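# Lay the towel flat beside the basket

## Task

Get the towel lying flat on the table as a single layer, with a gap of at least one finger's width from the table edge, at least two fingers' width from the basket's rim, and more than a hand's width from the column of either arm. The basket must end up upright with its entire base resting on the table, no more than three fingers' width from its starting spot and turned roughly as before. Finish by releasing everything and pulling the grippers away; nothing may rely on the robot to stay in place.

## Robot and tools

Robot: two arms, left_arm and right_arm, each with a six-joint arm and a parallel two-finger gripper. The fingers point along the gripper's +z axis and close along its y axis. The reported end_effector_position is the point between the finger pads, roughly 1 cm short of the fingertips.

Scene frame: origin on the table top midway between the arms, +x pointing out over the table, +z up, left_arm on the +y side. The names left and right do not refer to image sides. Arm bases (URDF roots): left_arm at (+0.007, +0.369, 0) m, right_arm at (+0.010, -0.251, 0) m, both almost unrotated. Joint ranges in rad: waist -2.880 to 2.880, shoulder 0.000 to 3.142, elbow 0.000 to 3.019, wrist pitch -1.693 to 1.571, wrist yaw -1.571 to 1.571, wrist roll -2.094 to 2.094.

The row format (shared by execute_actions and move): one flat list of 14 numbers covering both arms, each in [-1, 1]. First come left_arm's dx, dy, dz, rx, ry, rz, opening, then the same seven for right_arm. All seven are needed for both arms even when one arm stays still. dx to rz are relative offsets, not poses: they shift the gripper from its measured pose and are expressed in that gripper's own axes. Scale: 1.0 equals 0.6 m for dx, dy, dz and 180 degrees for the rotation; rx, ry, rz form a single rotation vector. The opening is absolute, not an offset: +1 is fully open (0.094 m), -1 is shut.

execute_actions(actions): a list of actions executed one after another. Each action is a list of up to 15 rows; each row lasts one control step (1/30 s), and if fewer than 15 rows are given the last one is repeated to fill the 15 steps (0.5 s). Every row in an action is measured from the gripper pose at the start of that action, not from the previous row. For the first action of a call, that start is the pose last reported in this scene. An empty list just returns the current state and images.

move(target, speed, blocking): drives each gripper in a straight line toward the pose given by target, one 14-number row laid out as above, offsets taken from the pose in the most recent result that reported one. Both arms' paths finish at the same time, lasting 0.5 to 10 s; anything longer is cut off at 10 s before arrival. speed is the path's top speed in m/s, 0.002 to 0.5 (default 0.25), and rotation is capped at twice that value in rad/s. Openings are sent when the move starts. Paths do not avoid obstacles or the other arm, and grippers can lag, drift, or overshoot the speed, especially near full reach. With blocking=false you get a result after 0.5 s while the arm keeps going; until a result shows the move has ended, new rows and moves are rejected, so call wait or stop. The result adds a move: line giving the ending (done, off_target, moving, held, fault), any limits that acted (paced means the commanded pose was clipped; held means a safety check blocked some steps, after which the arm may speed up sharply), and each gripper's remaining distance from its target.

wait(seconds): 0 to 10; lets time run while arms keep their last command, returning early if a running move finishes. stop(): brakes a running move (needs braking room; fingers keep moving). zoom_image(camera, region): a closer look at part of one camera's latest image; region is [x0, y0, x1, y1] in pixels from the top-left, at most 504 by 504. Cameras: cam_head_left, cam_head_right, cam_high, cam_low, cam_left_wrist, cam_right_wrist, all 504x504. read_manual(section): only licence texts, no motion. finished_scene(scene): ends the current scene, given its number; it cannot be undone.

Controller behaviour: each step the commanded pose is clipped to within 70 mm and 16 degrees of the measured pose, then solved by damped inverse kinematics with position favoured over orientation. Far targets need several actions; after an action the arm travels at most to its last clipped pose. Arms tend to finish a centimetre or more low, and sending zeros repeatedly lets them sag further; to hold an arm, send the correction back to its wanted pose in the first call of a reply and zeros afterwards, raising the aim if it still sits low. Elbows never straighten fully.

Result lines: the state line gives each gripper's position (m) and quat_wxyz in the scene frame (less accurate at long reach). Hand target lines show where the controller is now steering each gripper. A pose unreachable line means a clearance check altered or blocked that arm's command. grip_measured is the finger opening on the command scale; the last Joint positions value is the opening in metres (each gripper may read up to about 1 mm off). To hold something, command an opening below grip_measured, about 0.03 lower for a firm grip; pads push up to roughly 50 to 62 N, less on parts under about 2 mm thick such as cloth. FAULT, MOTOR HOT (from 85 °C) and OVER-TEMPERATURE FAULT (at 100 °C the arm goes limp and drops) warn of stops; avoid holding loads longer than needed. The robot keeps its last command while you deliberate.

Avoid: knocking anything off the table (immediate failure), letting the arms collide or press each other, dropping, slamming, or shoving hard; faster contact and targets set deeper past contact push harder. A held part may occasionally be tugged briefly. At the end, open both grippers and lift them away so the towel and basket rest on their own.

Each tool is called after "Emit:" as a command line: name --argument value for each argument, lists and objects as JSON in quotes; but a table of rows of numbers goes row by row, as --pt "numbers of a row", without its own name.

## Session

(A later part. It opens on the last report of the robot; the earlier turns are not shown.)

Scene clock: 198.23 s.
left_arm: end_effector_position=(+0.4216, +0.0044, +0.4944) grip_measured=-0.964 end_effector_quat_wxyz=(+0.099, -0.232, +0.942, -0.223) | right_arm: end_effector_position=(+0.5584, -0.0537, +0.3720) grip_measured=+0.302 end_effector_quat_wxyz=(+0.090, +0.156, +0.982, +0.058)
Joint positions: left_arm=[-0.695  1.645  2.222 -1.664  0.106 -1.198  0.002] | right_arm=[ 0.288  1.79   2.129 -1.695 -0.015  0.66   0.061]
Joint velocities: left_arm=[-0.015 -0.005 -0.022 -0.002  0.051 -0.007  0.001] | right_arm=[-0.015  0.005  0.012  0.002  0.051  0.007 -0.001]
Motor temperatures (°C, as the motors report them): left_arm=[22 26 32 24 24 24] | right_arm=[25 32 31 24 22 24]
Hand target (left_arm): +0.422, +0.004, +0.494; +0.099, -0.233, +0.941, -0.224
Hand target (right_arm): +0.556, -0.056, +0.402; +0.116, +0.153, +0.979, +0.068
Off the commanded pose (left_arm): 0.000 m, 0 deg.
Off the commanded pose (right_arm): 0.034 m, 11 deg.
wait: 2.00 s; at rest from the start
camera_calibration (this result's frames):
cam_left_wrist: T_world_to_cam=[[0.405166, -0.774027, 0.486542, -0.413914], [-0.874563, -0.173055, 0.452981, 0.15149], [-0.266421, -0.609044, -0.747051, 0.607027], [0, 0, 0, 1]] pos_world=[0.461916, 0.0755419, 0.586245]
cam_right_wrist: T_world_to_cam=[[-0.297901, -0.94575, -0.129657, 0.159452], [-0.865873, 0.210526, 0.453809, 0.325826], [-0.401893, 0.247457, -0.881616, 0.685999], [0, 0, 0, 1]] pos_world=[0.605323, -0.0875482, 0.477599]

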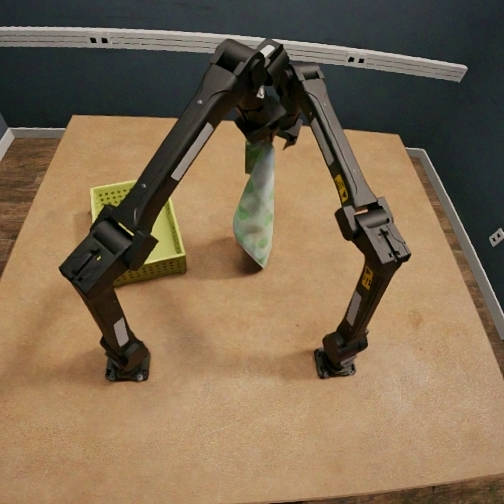

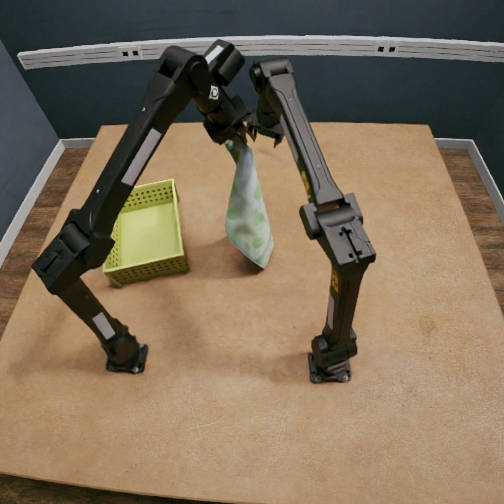

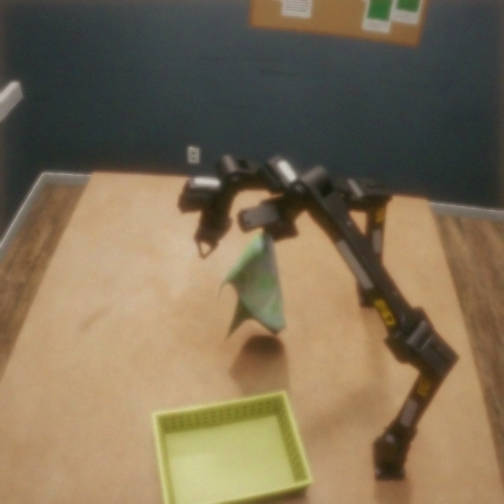

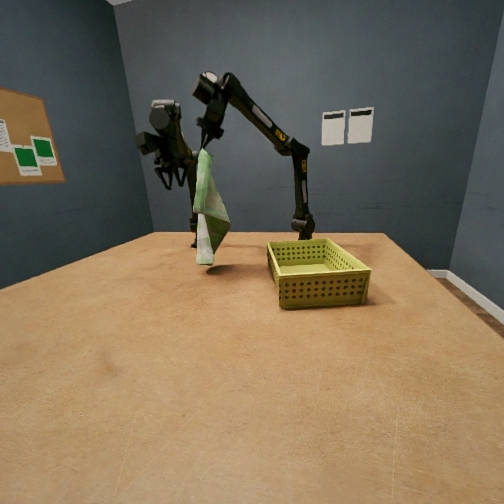

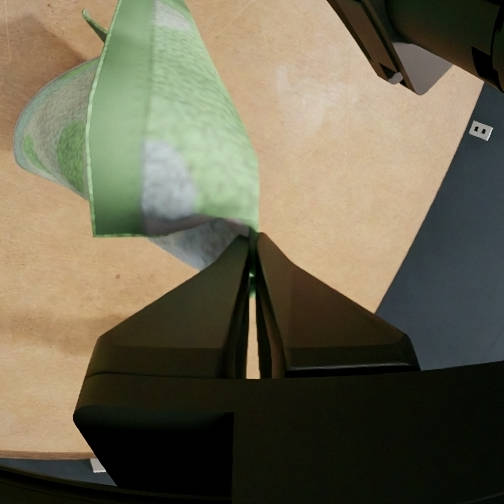

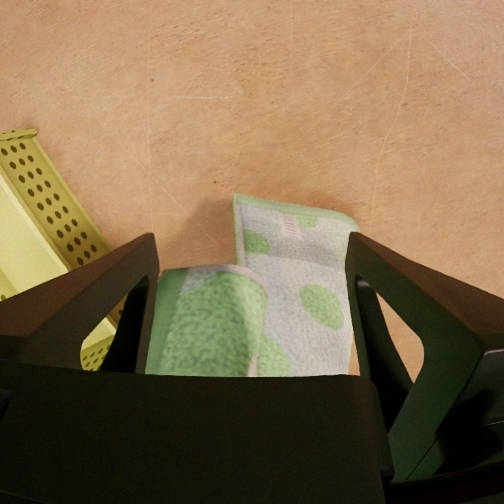

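Emit:
move --target '[0,0,0,0,0,0,-1,0.05,0.085,0.09,0,0,0,0.3]' --speed 0.06

Scene clock: 205.50 s.
left_arm: end_effector_position=(+0.4216, +0.0044, +0.4944) grip_measured=-0.964 end_effector_quat_wxyz=(+0.099, -0.232, +0.942, -0.223) | right_arm: end_effector_position=(+0.5513, +0.0052, +0.3273) grip_measured=+0.302 end_effector_quat_wxyz=(+0.087, +0.153, +0.983, +0.056)
Joint positions: left_arm=[-0.695  1.645  2.222 -1.664  0.106 -1.198  0.002] | right_arm=[ 0.391  1.806  2.03  -1.588  0.006  0.753  0.061]
Joint velocities: left_arm=[ 0.005 -0.005 -0.002  0.012 -0.037  0.007 -0.   ] | right_arm=[ 0.005 -0.015 -0.002 -0.027 -0.066  0.037 -0.   ]
Motor temperatures (°C, as the motors report them): left_arm=[22 26 32 24 24 24] | right_arm=[25 31 32 24 22 24]
Hand target (left_arm): +0.422, +0.004, +0.494; +0.099, -0.232, +0.942, -0.223
Hand target (right_arm): +0.557, +0.009, +0.323; +0.092, +0.156, +0.982, +0.057
Off the commanded pose (left_arm): 0.000 m, 0 deg.
Off the commanded pose (right_arm): 0.008 m, 1 deg.
move: done
camera_calibration (this result's frames):
cam_left_wrist: T_world_to_cam=[[0.405166, -0.774027, 0.486542, -0.413914], [-0.874563, -0.173055, 0.452981, 0.15149], [-0.266421, -0.609044, -0.747051, 0.607027], [0, 0, 0, 1]] pos_world=[0.461916, 0.0755419, 0.586245]
cam_right_wrist: T_world_to_cam=[[-0.291863, -0.948352, -0.124276, 0.202109], [-0.864284, 0.205847, 0.458956, 0.325056], [-0.40967, 0.241362, -0.879725, 0.632788], [0, 0, 0, 1]] pos_world=[0.599163, -0.0279719, 0.43261]

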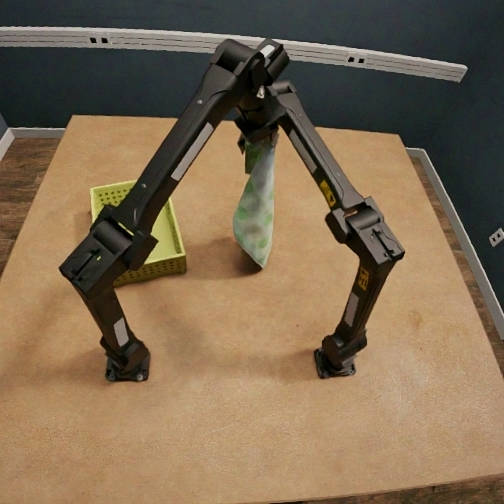

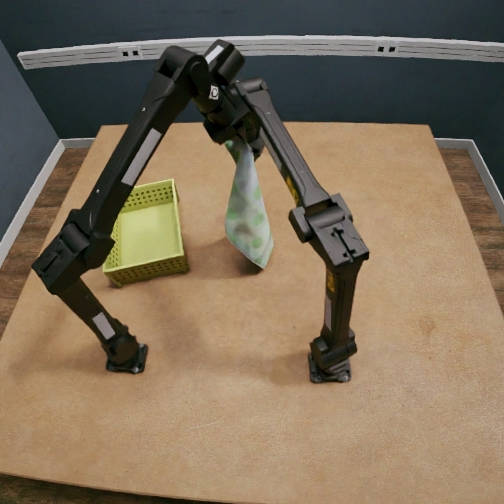

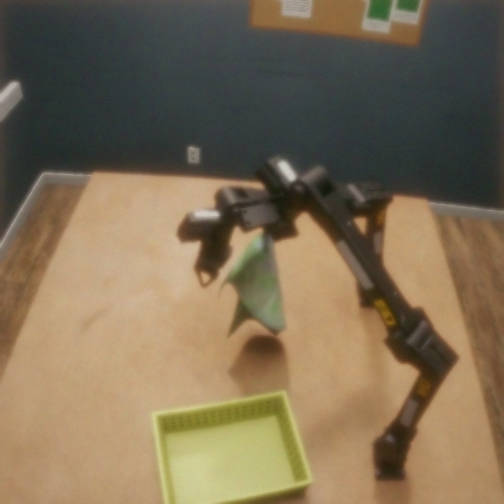

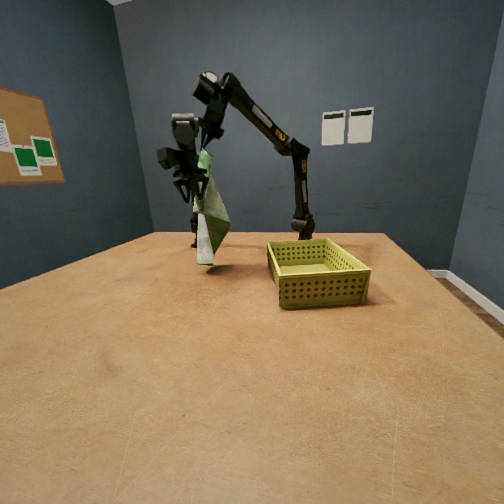

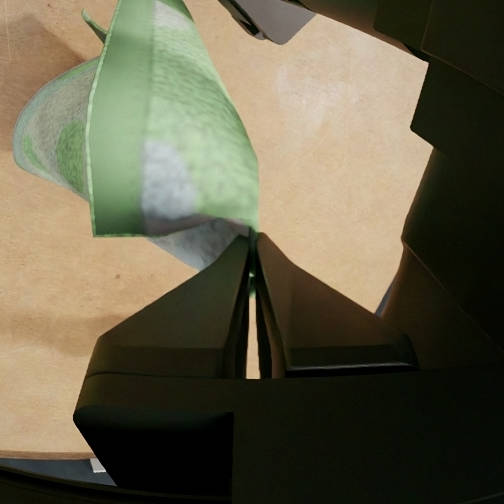

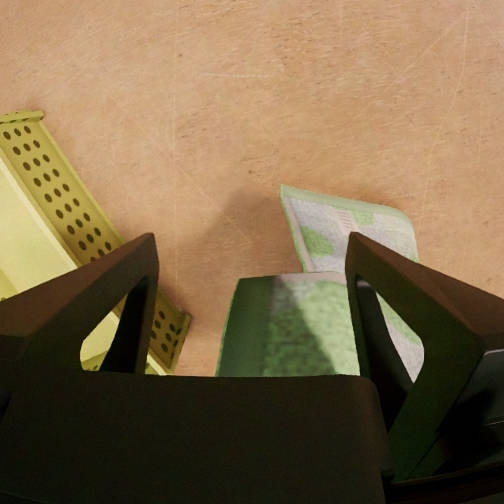

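Emit:
move --target '[0,0,0,0,0,0,-1,0.07,0,0.1,0,0,0,0.3]' --speed 0.06

Scene clock: 209.97 s.
left_arm: end_effector_position=(+0.4203, +0.0055, +0.4935) grip_measured=-0.965 end_effector_quat_wxyz=(+0.096, -0.232, +0.942, -0.220) | right_arm: end_effector_position=(+0.5291, +0.0118, +0.2475) grip_measured=+0.302 end_effector_quat_wxyz=(+0.070, +0.160, +0.984, +0.044)
Joint positions: left_arm=[-0.695  1.645  2.222 -1.672  0.106 -1.198  0.002] | right_arm=[ 0.419  1.759  1.76  -1.406  0.012  0.795  0.061]
Joint velocities: left_arm=[ 0.005 -0.015 -0.017  0.002  0.022 -0.007 -0.   ] | right_arm=[-0.005 -0.005  0.002  0.007  0.007 -0.037  0.001]
Motor temperatures (°C, as the motors report them): left_arm=[22 26 32 24 24 24] | right_arm=[25 31 31 24 22 24]
Hand target (left_arm): +0.422, +0.004, +0.494; +0.099, -0.232, +0.942, -0.223
Hand target (right_arm): +0.524, +0.023, +0.262; +0.087, +0.153, +0.983, +0.055
Off the commanded pose (left_arm): 0.002 m, 0 deg.
Off the commanded pose (right_arm): 0.019 m, 2 deg.
move: off_target (right_arm)
camera_calibration (this result's frames):
cam_left_wrist: T_world_to_cam=[[0.408156, -0.776487, 0.48008, -0.410127], [-0.871747, -0.175373, 0.457495, 0.147516], [-0.271046, -0.605237, -0.74848, 0.609297], [0, 0, 0, 1]] pos_world=[0.46114, 0.0761808, 0.585452]
cam_right_wrist: T_world_to_cam=[[-0.309085, -0.94606, -0.0971404, 0.194414], [-0.843702, 0.22563, 0.487092, 0.323056], [-0.4389, 0.23251, -0.867932, 0.564623], [0, 0, 0, 1]] pos_world=[0.580467, -0.0202439, 0.351582]

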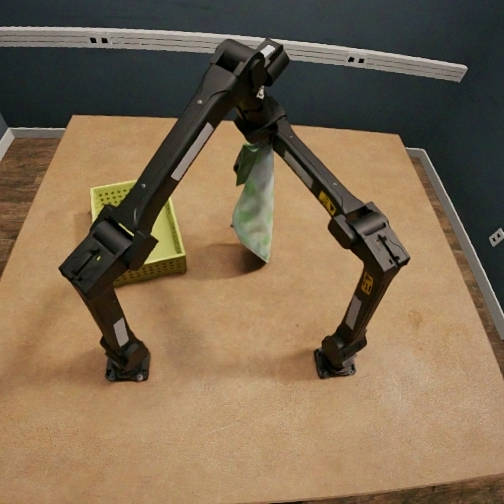

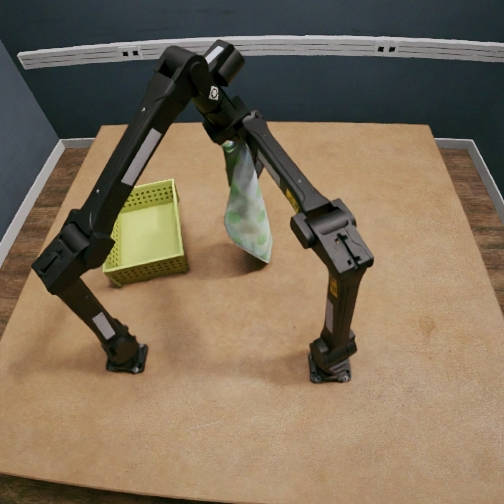

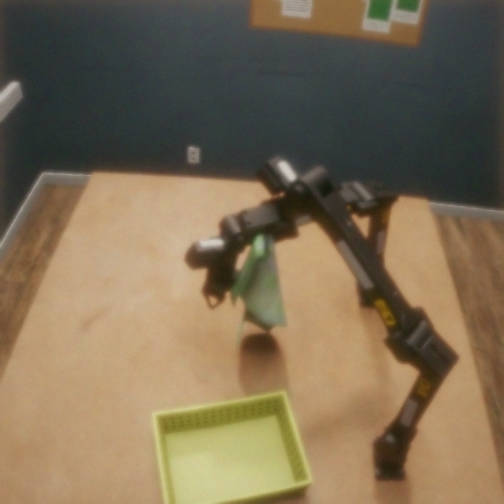

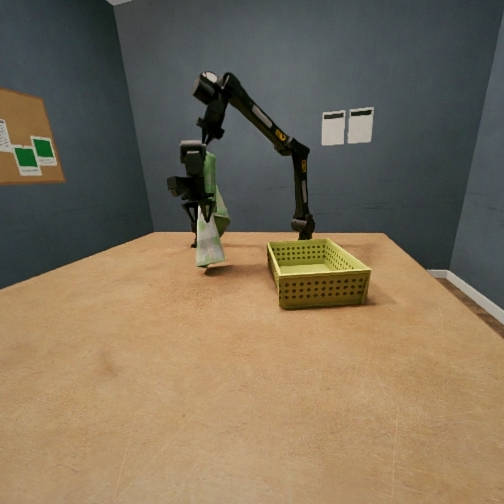

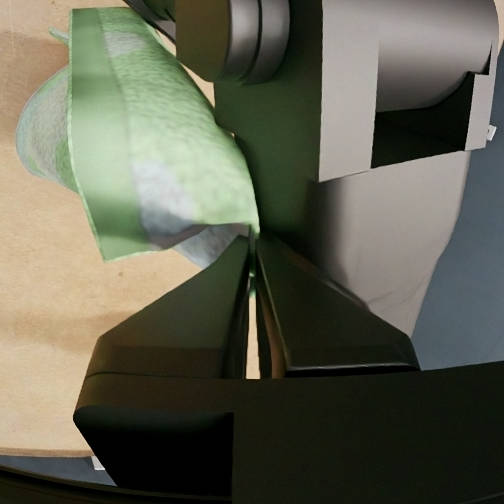

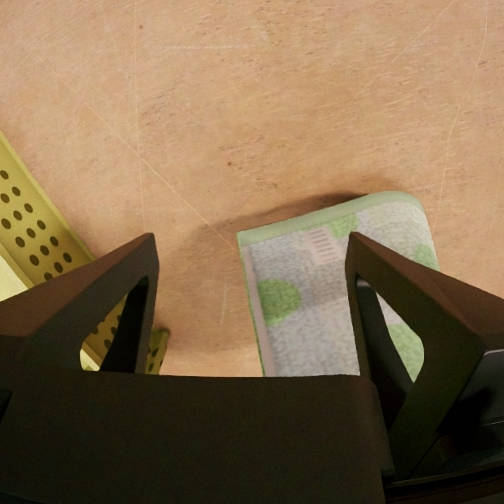

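Emit:
move --target '[0,0,0,0,0,0,-1,-0.3,-0.45,0,0,0,0,1]'

Emit:
execute_actions --actions '[]'

Scene clock: 219.83 s.
left_arm: end_effector_position=(+0.4202, +0.0056, +0.4934) grip_measured=-0.965 end_effector_quat_wxyz=(+0.096, -0.232, +0.942, -0.220) | right_arm: end_effector_position=(+0.6010, -0.3005, +0.2179) grip_measured=+1.000 end_effector_quat_wxyz=(+0.049, +0.169, +0.983, +0.049)
Joint positions: left_arm=[-0.695  1.645  2.222 -1.673  0.106 -1.198  0.002] | right_arm=[-0.163  1.833  1.789 -1.422 -0.092  0.236  0.094]
Joint velocities: left_arm=[-0.005 -0.005  0.002 -0.002 -0.037 -0.051 -0.   ] | right_arm=[-0.005  0.005  0.007  0.012  0.095 -0.081  0.   ]
Motor temperatures (°C, as the motors report them): left_arm=[22 26 31 24 24 24] | right_arm=[25 32 31 24 22 24]
Hand target (left_arm): +0.420, +0.006, +0.493; +0.096, -0.232, +0.942, -0.220
Hand target (right_arm): +0.612, -0.298, +0.235; +0.066, +0.161, +0.983, +0.052
Off the commanded pose (left_arm): 0.000 m, 0 deg.
Off the commanded pose (right_arm): 0.026 m, 3 deg.
move: off_target (right_arm)
camera_calibration (this result's frames):
cam_left_wrist: T_world_to_cam=[[0.408438, -0.77672, 0.479463, -0.409765], [-0.871478, -0.175595, 0.457923, 0.147139], [-0.271487, -0.604874, -0.748613, 0.609511], [0, 0, 0, 1]] pos_world=[0.461066, 0.0762419, 0.585377]
cam_right_wrist: T_world_to_cam=[[-0.327078, -0.939598, -0.100872, -0.068219], [-0.819617, 0.22893, 0.525185, 0.446862], [-0.47037, 0.254452, -0.844989, 0.663562], [0, 0, 0, 1]] pos_world=[0.656062, -0.335243, 0.319136]

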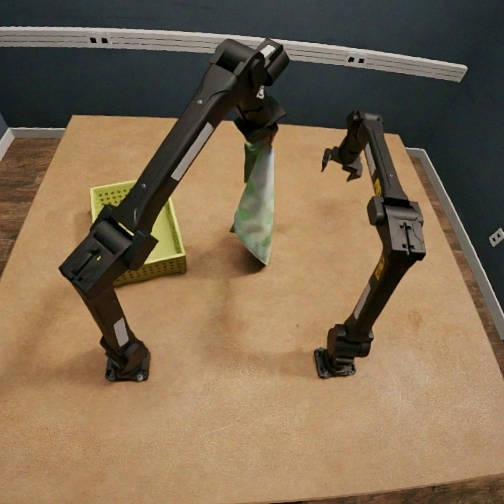

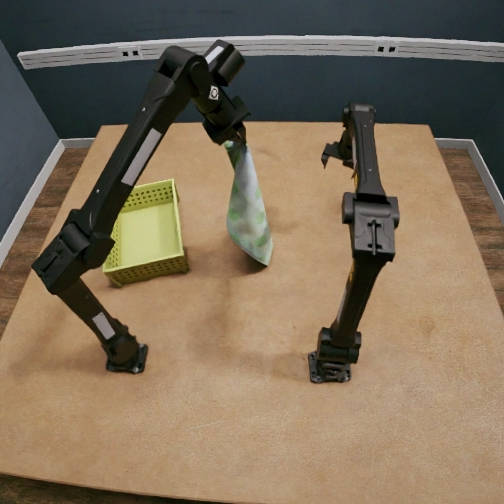

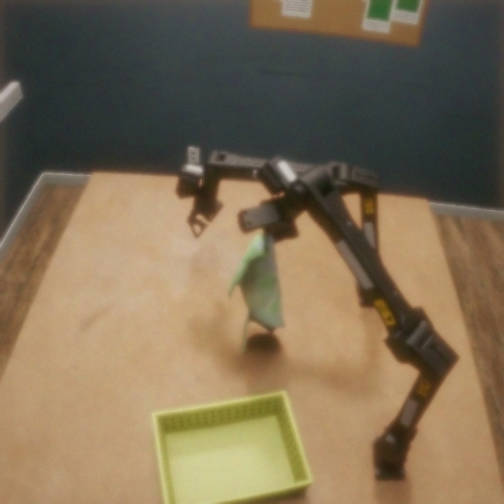

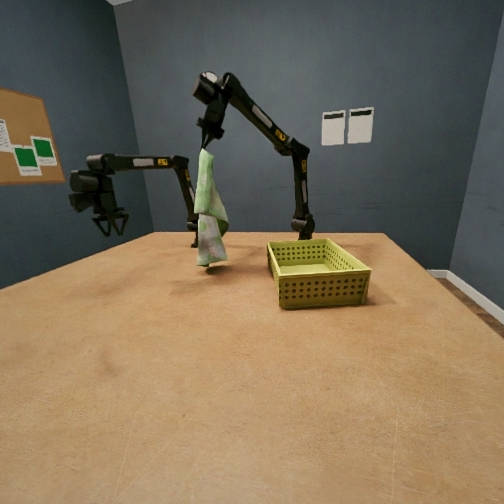

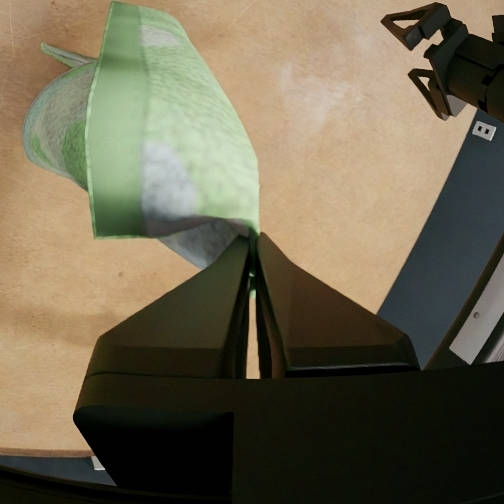

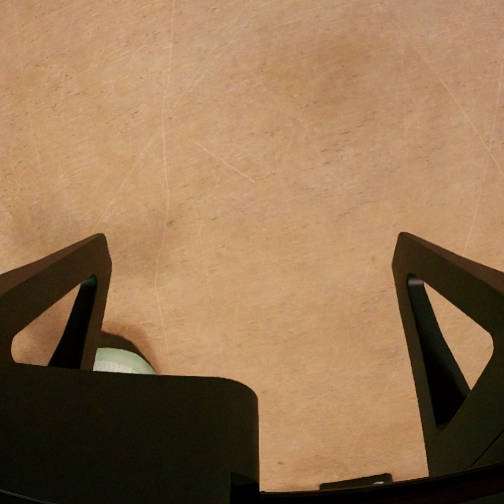

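Scene clock: 219.83 s.
left_arm: end_effector_position=(+0.4202, +0.0056, +0.4934) grip_measured=-0.965 end_effector_quat_wxyz=(+0.096, -0.232, +0.942, -0.220) | right_arm: end_effector_position=(+0.6010, -0.3005, +0.2179) grip_measured=+1.000 end_effector_quat_wxyz=(+0.049, +0.169, +0.983, +0.049)
Joint positions: left_arm=[-0.695  1.645  2.222 -1.673  0.106 -1.198  0.002] | right_arm=[-0.163  1.833  1.789 -1.422 -0.092  0.236  0.094]
Joint velocities: left_arm=[-0.005 -0.005  0.002 -0.002 -0.037 -0.051 -0.   ] | right_arm=[-0.005  0.005  0.007  0.012  0.095 -0.081  0.   ]
Motor temperatures (°C, as the motors report them): left_arm=[22 26 31 24 24 24] | right_arm=[25 32 31 24 22 24]
Hand target (left_arm): +0.420, +0.006, +0.493; +0.096, -0.232, +0.942, -0.220
Hand target (right_arm): +0.612, -0.298, +0.235; +0.066, +0.161, +0.983, +0.052
Off the commanded pose (left_arm): 0.000 m, 0 deg.
Off the commanded pose (right_arm): 0.026 m, 3 deg.
camera_calibration (this result's frames):
cam_left_wrist: T_world_to_cam=[[0.408438, -0.77672, 0.479463, -0.409765], [-0.871478, -0.175595, 0.457923, 0.147139], [-0.271487, -0.604874, -0.748613, 0.609511], [0, 0, 0, 1]] pos_world=[0.461066, 0.0762419, 0.585377]
cam_right_wrist: T_world_to_cam=[[-0.327078, -0.939598, -0.100872, -0.068219], [-0.819617, 0.22893, 0.525185, 0.446862], [-0.47037, 0.254452, -0.844989, 0.663562], [0, 0, 0, 1]] pos_world=[0.656062, -0.335243, 0.319136]

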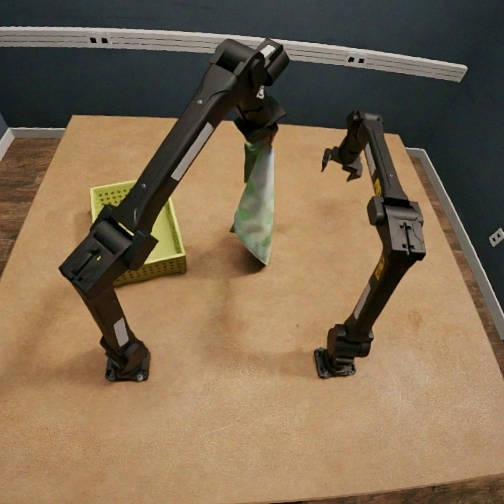

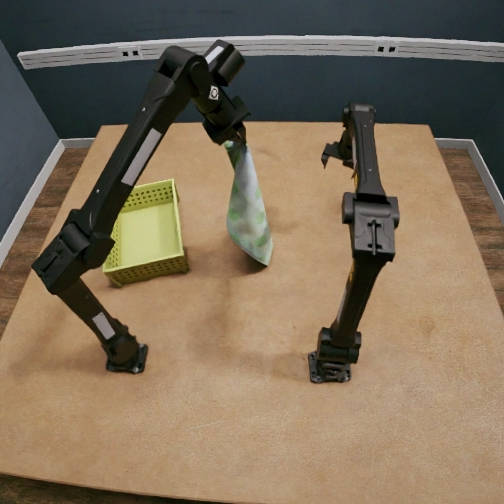

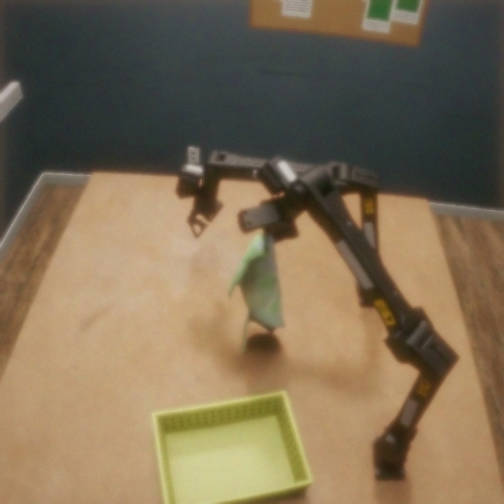

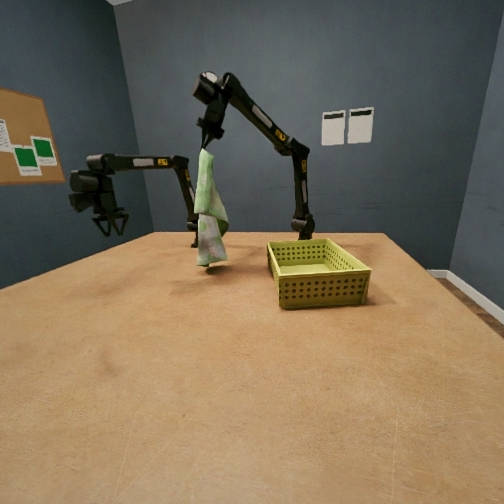

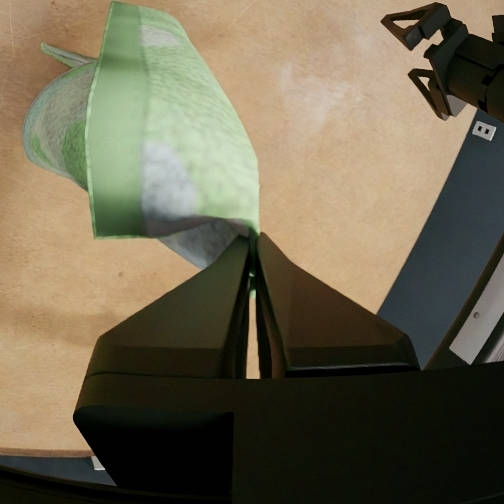

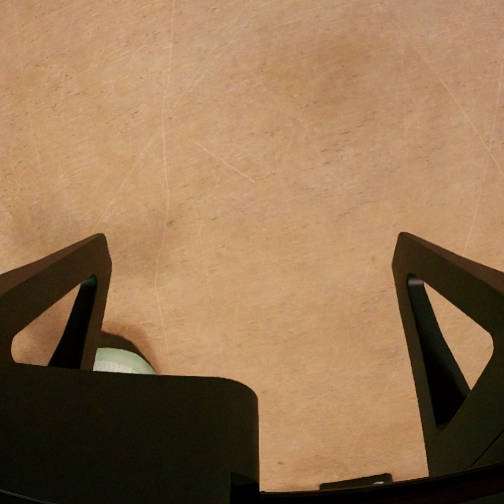

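Emit:
move --target '[-0.23,-0.1,0.075,0,0,0,-1,0,0,0,0,0,0,1]' --speed 0.12

Emit:
move --target '[0.62,0.58,0.48,0,0,0,-1,0,0,0,0,0,0,1]' --speed 0.12

Scene clock: 228.57 s.
left_arm: end_effector_position=(+0.5720, +0.0062, +0.4801) grip_measured=-0.965 end_effector_quat_wxyz=(+0.130, -0.241, +0.925, -0.263) | right_arm: end_effector_position=(+0.6010, -0.3005, +0.2179) grip_measured=+1.000 end_effector_quat_wxyz=(+0.049, +0.168, +0.983, +0.049)
Joint positions: left_arm=[-0.531  1.998  2.67  -1.673  0.183 -1.087  0.002] | right_arm=[-0.163  1.833  1.789 -1.422 -0.092  0.235  0.094]
Joint velocities: left_arm=[-0.005  0.005  0.027 -0.007  0.007 -0.022 -0.   ] | right_arm=[-0.005 -0.015 -0.007  0.007 -0.022 -0.007  0.   ]
Motor temperatures (°C, as the motors report them): left_arm=[22 26 32 24 24 24] | right_arm=[25 32 32 24 22 24]
Hand target (left_arm): +0.577, +0.009, +0.490; +0.142, -0.234, +0.923, -0.272
Hand target (right_arm): +0.601, -0.301, +0.218; +0.049, +0.169, +0.983, +0.049
Off the commanded pose (left_arm): 0.013 m, 7 deg.
Off the commanded pose (right_arm): 0.000 m, 0 deg.
joint sent to its limit (left arm) — the command would take joint 4 (wrist pitch) past its lower limit, so that joint was sent only as far as its limit.
move: off_target (left_arm)
camera_calibration (this result's frames):
cam_left_wrist: T_world_to_cam=[[0.386995, -0.726061, 0.568392, -0.495676], [-0.902212, -0.170882, 0.395996, 0.332891], [-0.190389, -0.666059, -0.721192, 0.582002], [0, 0, 0, 1]] pos_world=[0.602969, 0.0846422, 0.56965]
cam_right_wrist: T_world_to_cam=[[-0.326003, -0.939982, -0.10078, -0.0689998], [-0.819924, 0.228069, 0.52508, 0.44681], [-0.470581, 0.25381, -0.845065, 0.663512], [0, 0, 0, 1]] pos_world=[0.656092, -0.335168, 0.319145]

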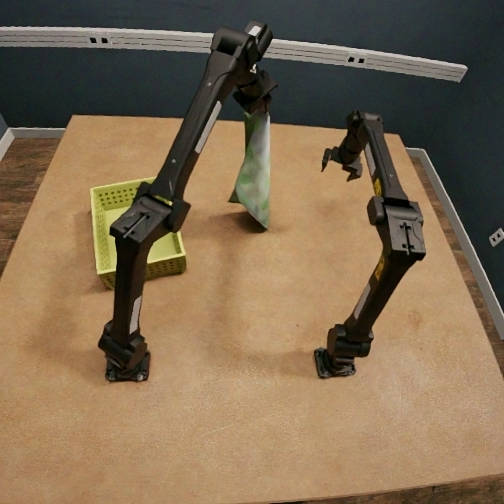

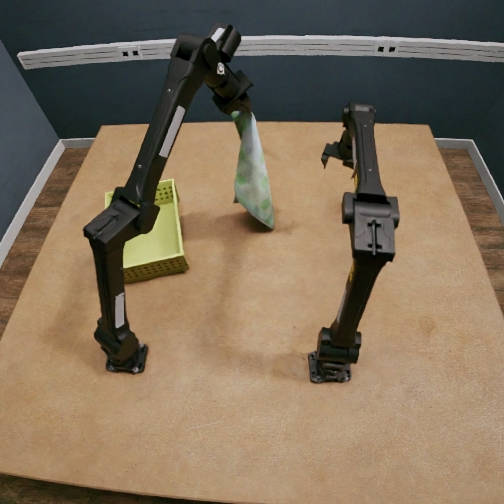

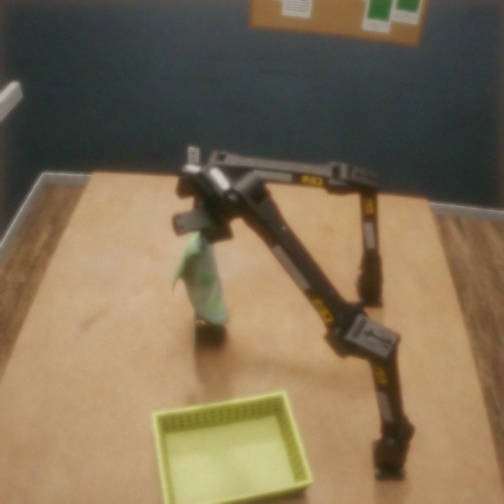

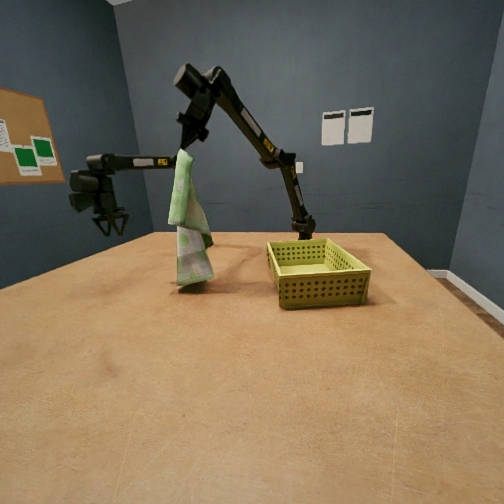

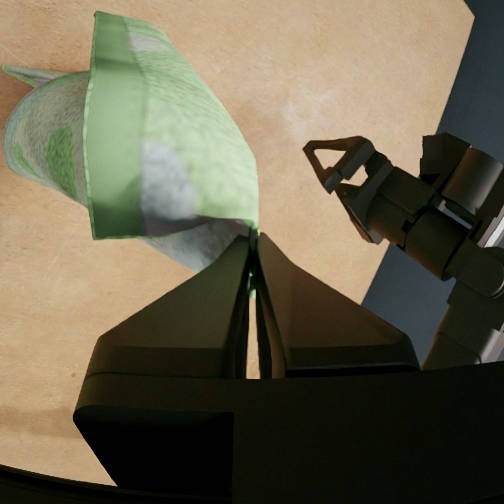

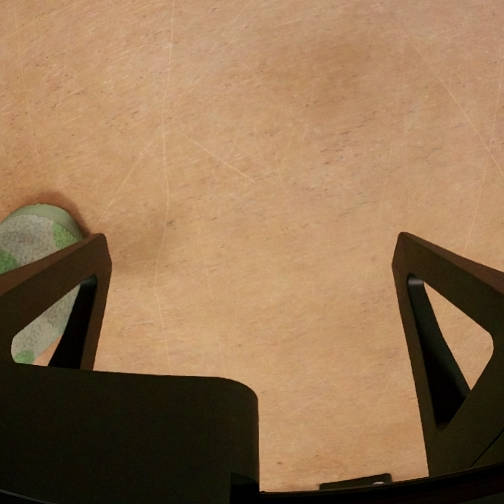

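Scene clock: 233.83 s.
left_arm: end_effector_position=(+0.2324, -0.0508, +0.0288) grip_measured=-0.965 end_effector_quat_wxyz=(+0.140, -0.237, +0.921, -0.276) | right_arm: end_effector_position=(+0.6010, -0.3005, +0.2179) grip_measured=+1.000 end_effector_quat_wxyz=(+0.049, +0.168, +0.983, +0.049)
Joint positions: left_arm=[-1.145  1.543  0.711 -0.129 -0.168 -1.589  0.002] | right_arm=[-0.163  1.833  1.789 -1.422 -0.092  0.235  0.094]
Joint velocities: left_arm=[ 0.005 -0.005 -0.012 -0.027 -0.037 -0.007  0.001] | right_arm=[-0.015 -0.005  0.012 -0.017 -0.007  0.007  0.   ]
Motor temperatures (°C, as the motors report them): left_arm=[22 26 31 24 24 24] | right_arm=[25 32 32 24 22 24]
Hand target (left_arm): +0.223, -0.046, +0.012; +0.133, -0.240, +0.925, -0.264
Hand target (right_arm): +0.601, -0.301, +0.218; +0.049, +0.168, +0.983, +0.049
Off the commanded pose (left_arm): 0.021 m, 2 deg.
Off the commanded pose (right_arm): 0.000 m, 0 deg.
move: off_target (left_arm)
camera_calibration (this result's frames):
cam_left_wrist: T_world_to_cam=[[0.368863, -0.714555, 0.594434, -0.145133], [-0.913188, -0.15937, 0.375084, 0.199184], [-0.173284, -0.681185, -0.711309, 0.148841], [0, 0, 0, 1]] pos_world=[0.261218, 0.0294264, 0.117433]
cam_right_wrist: T_world_to_cam=[[-0.326003, -0.939982, -0.10078, -0.0689998], [-0.819924, 0.228069, 0.52508, 0.44681], [-0.470581, 0.25381, -0.845065, 0.663512], [0, 0, 0, 1]] pos_world=[0.656092, -0.335168, 0.319145]

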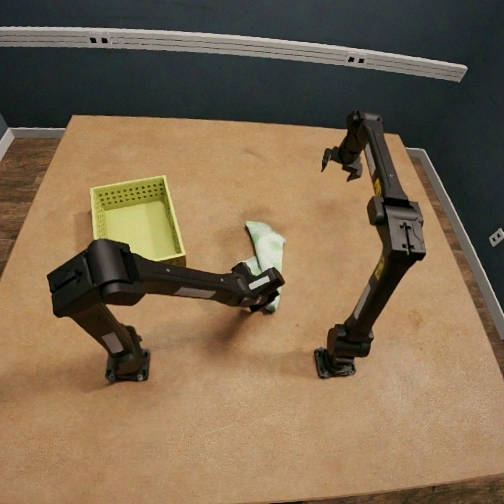

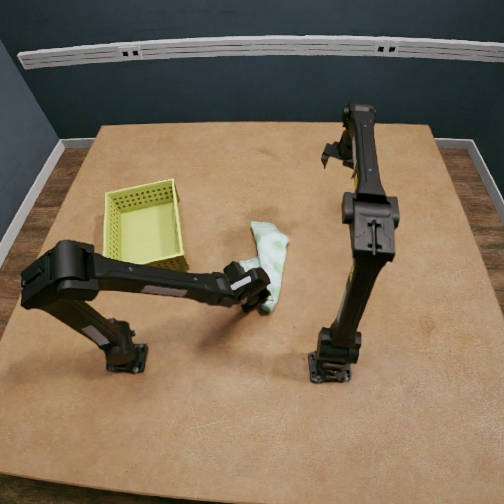

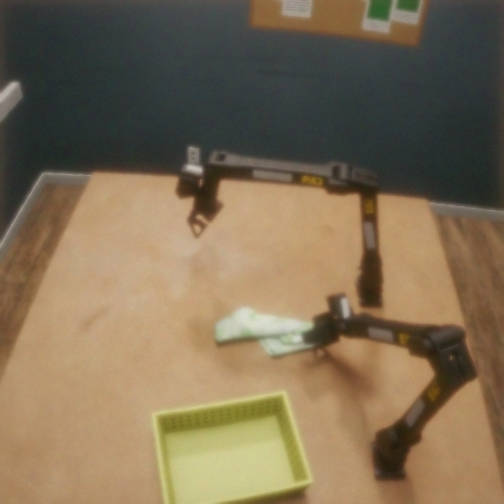

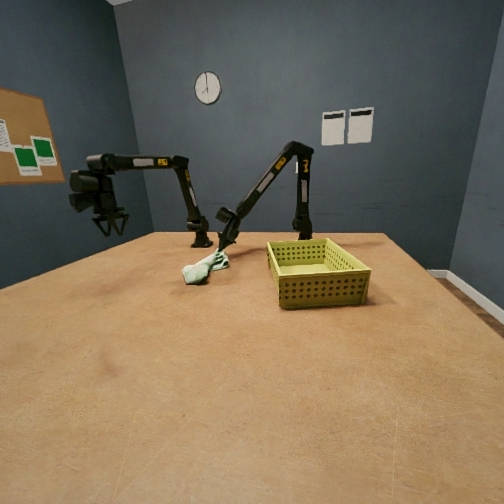

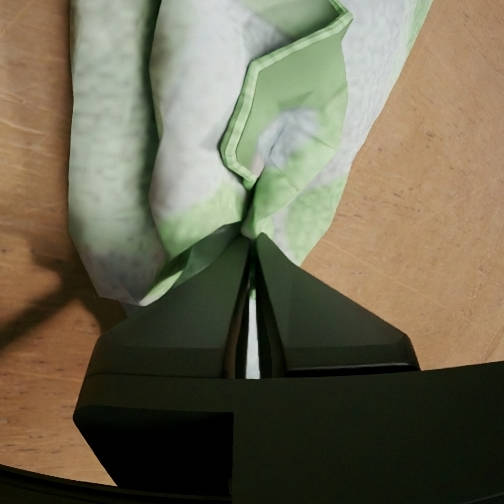

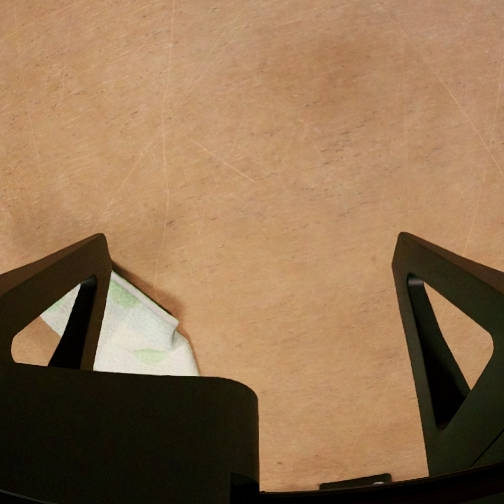

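Emit:
zoom_image --camera "cam_head_left" --region '[210, 200, 330, 320]'

Emit:
zoom_image --camera "cam_high" --region '[200, 290, 340, 370]'

Region (210, 200, 330, 320) of cam_head_left's 504x504 image, scaled by 4.200, with more detail than that image has.

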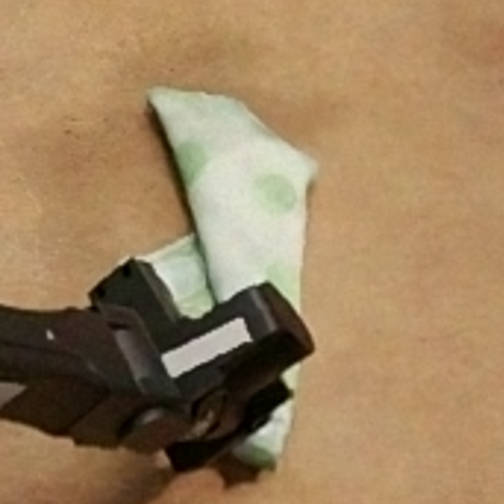

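Region (200, 290, 340, 370) of cam_high's 504x504 image, scaled by 3.600, with more detail than that image has; it fills the top 288 rows of this view, and the rest is white.

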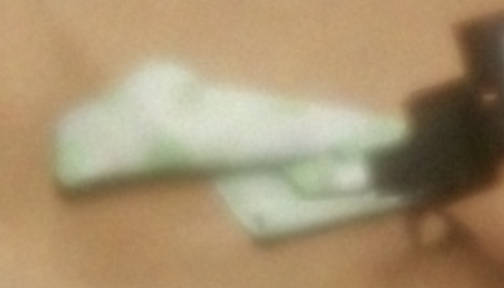

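Emit:
move --target '[0,0,0,0,0,0,-1,0.325,0.415,0.27,0,0,0,0]' --speed 0.2

Scene clock: 252.33 s.
left_arm: end_effector_position=(+0.2324, -0.0510, +0.0297) grip_measured=-0.965 end_effector_quat_wxyz=(+0.140, -0.238, +0.920, -0.277) | right_arm: end_effector_position=(+0.5155, +0.0095, +0.0687) grip_measured=+0.002 end_effector_quat_wxyz=(+0.046, +0.159, +0.985, +0.038)
Joint positions: left_arm=[-1.145  1.541  0.711 -0.129 -0.168 -1.591  0.002] | right_arm=[ 0.421  1.857  1.419 -1.014 -0.006  0.797  0.047]
Joint velocities: left_arm=[-0.005  0.005 -0.022 -0.007  0.007 -0.051 -0.001] | right_arm=[-0.005 -0.005 -0.002 -0.002 -0.022  0.022 -0.001]
Motor temperatures (°C, as the motors report them): left_arm=[22 25 30 24 24 24] | right_arm=[25 32 31 24 22 24]
Hand target (left_arm): +0.232, -0.051, +0.029; +0.140, -0.237, +0.921, -0.276
Hand target (right_arm): +0.522, +0.008, +0.069; +0.054, +0.168, +0.984, +0.041
Off the commanded pose (left_arm): 0.001 m, 0 deg.
Off the commanded pose (right_arm): 0.003 m, 2 deg.
move: done
camera_calibration (this result's frames):
cam_left_wrist: T_world_to_cam=[[0.36999, -0.712513, 0.596182, -0.146013], [-0.912925, -0.159848, 0.375522, 0.198806], [-0.172266, -0.683209, -0.709613, 0.148961], [0, 0, 0, 1]] pos_world=[0.261179, 0.0295143, 0.118099]
cam_right_wrist: T_world_to_cam=[[-0.310639, -0.947446, -0.0764848, 0.170047], [-0.819029, 0.22596, 0.527383, 0.383718], [-0.482384, 0.226469, -0.846178, 0.424918], [0, 0, 0, 1]] pos_world=[0.572073, -0.0218253, 0.170196]

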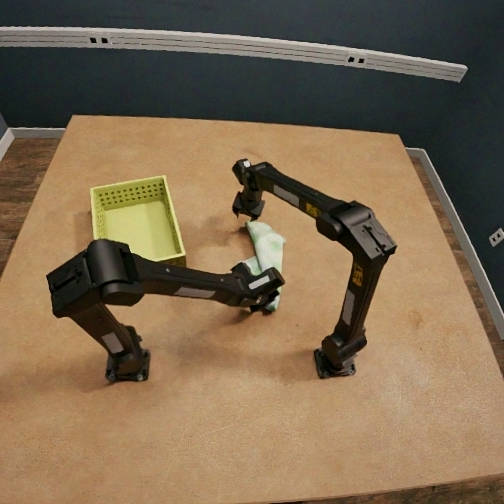

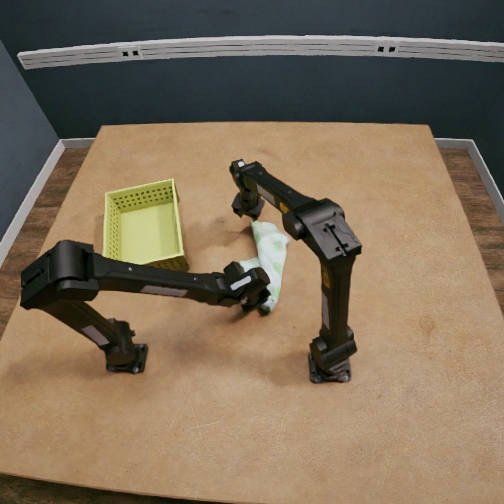

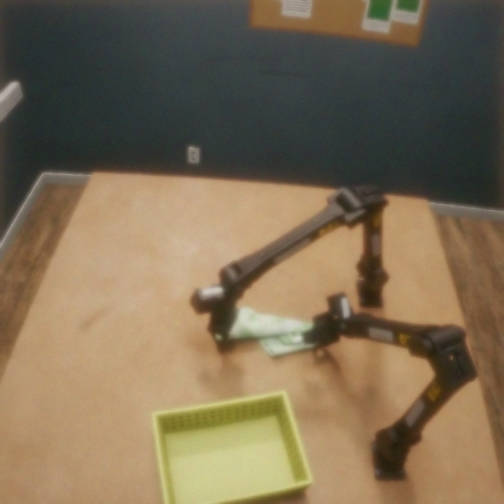

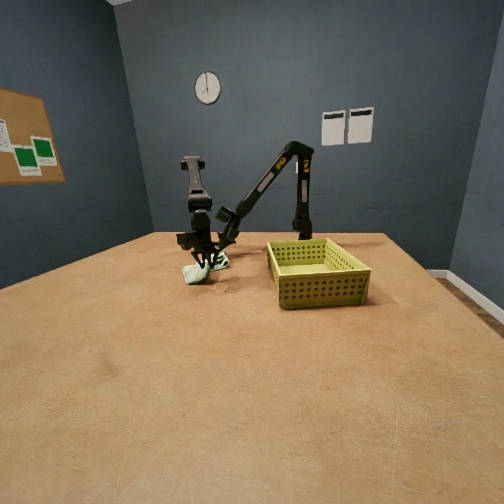

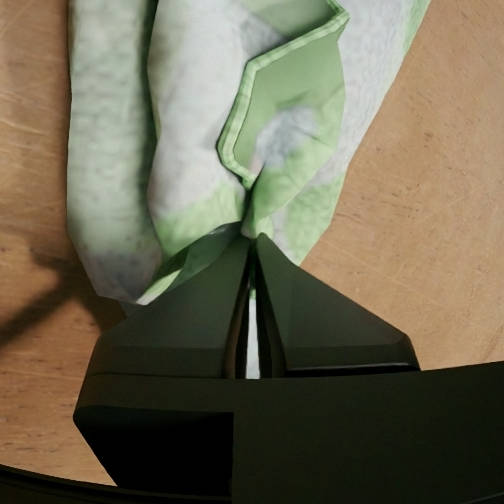

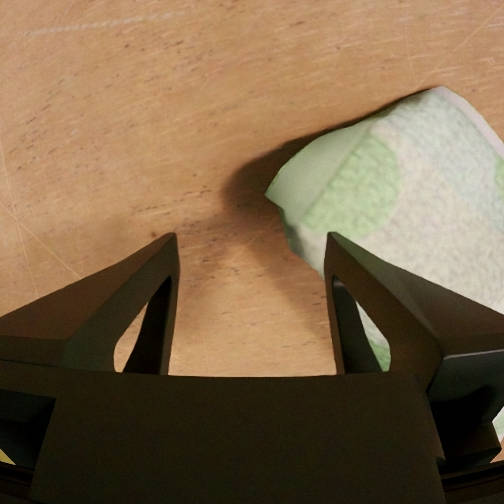

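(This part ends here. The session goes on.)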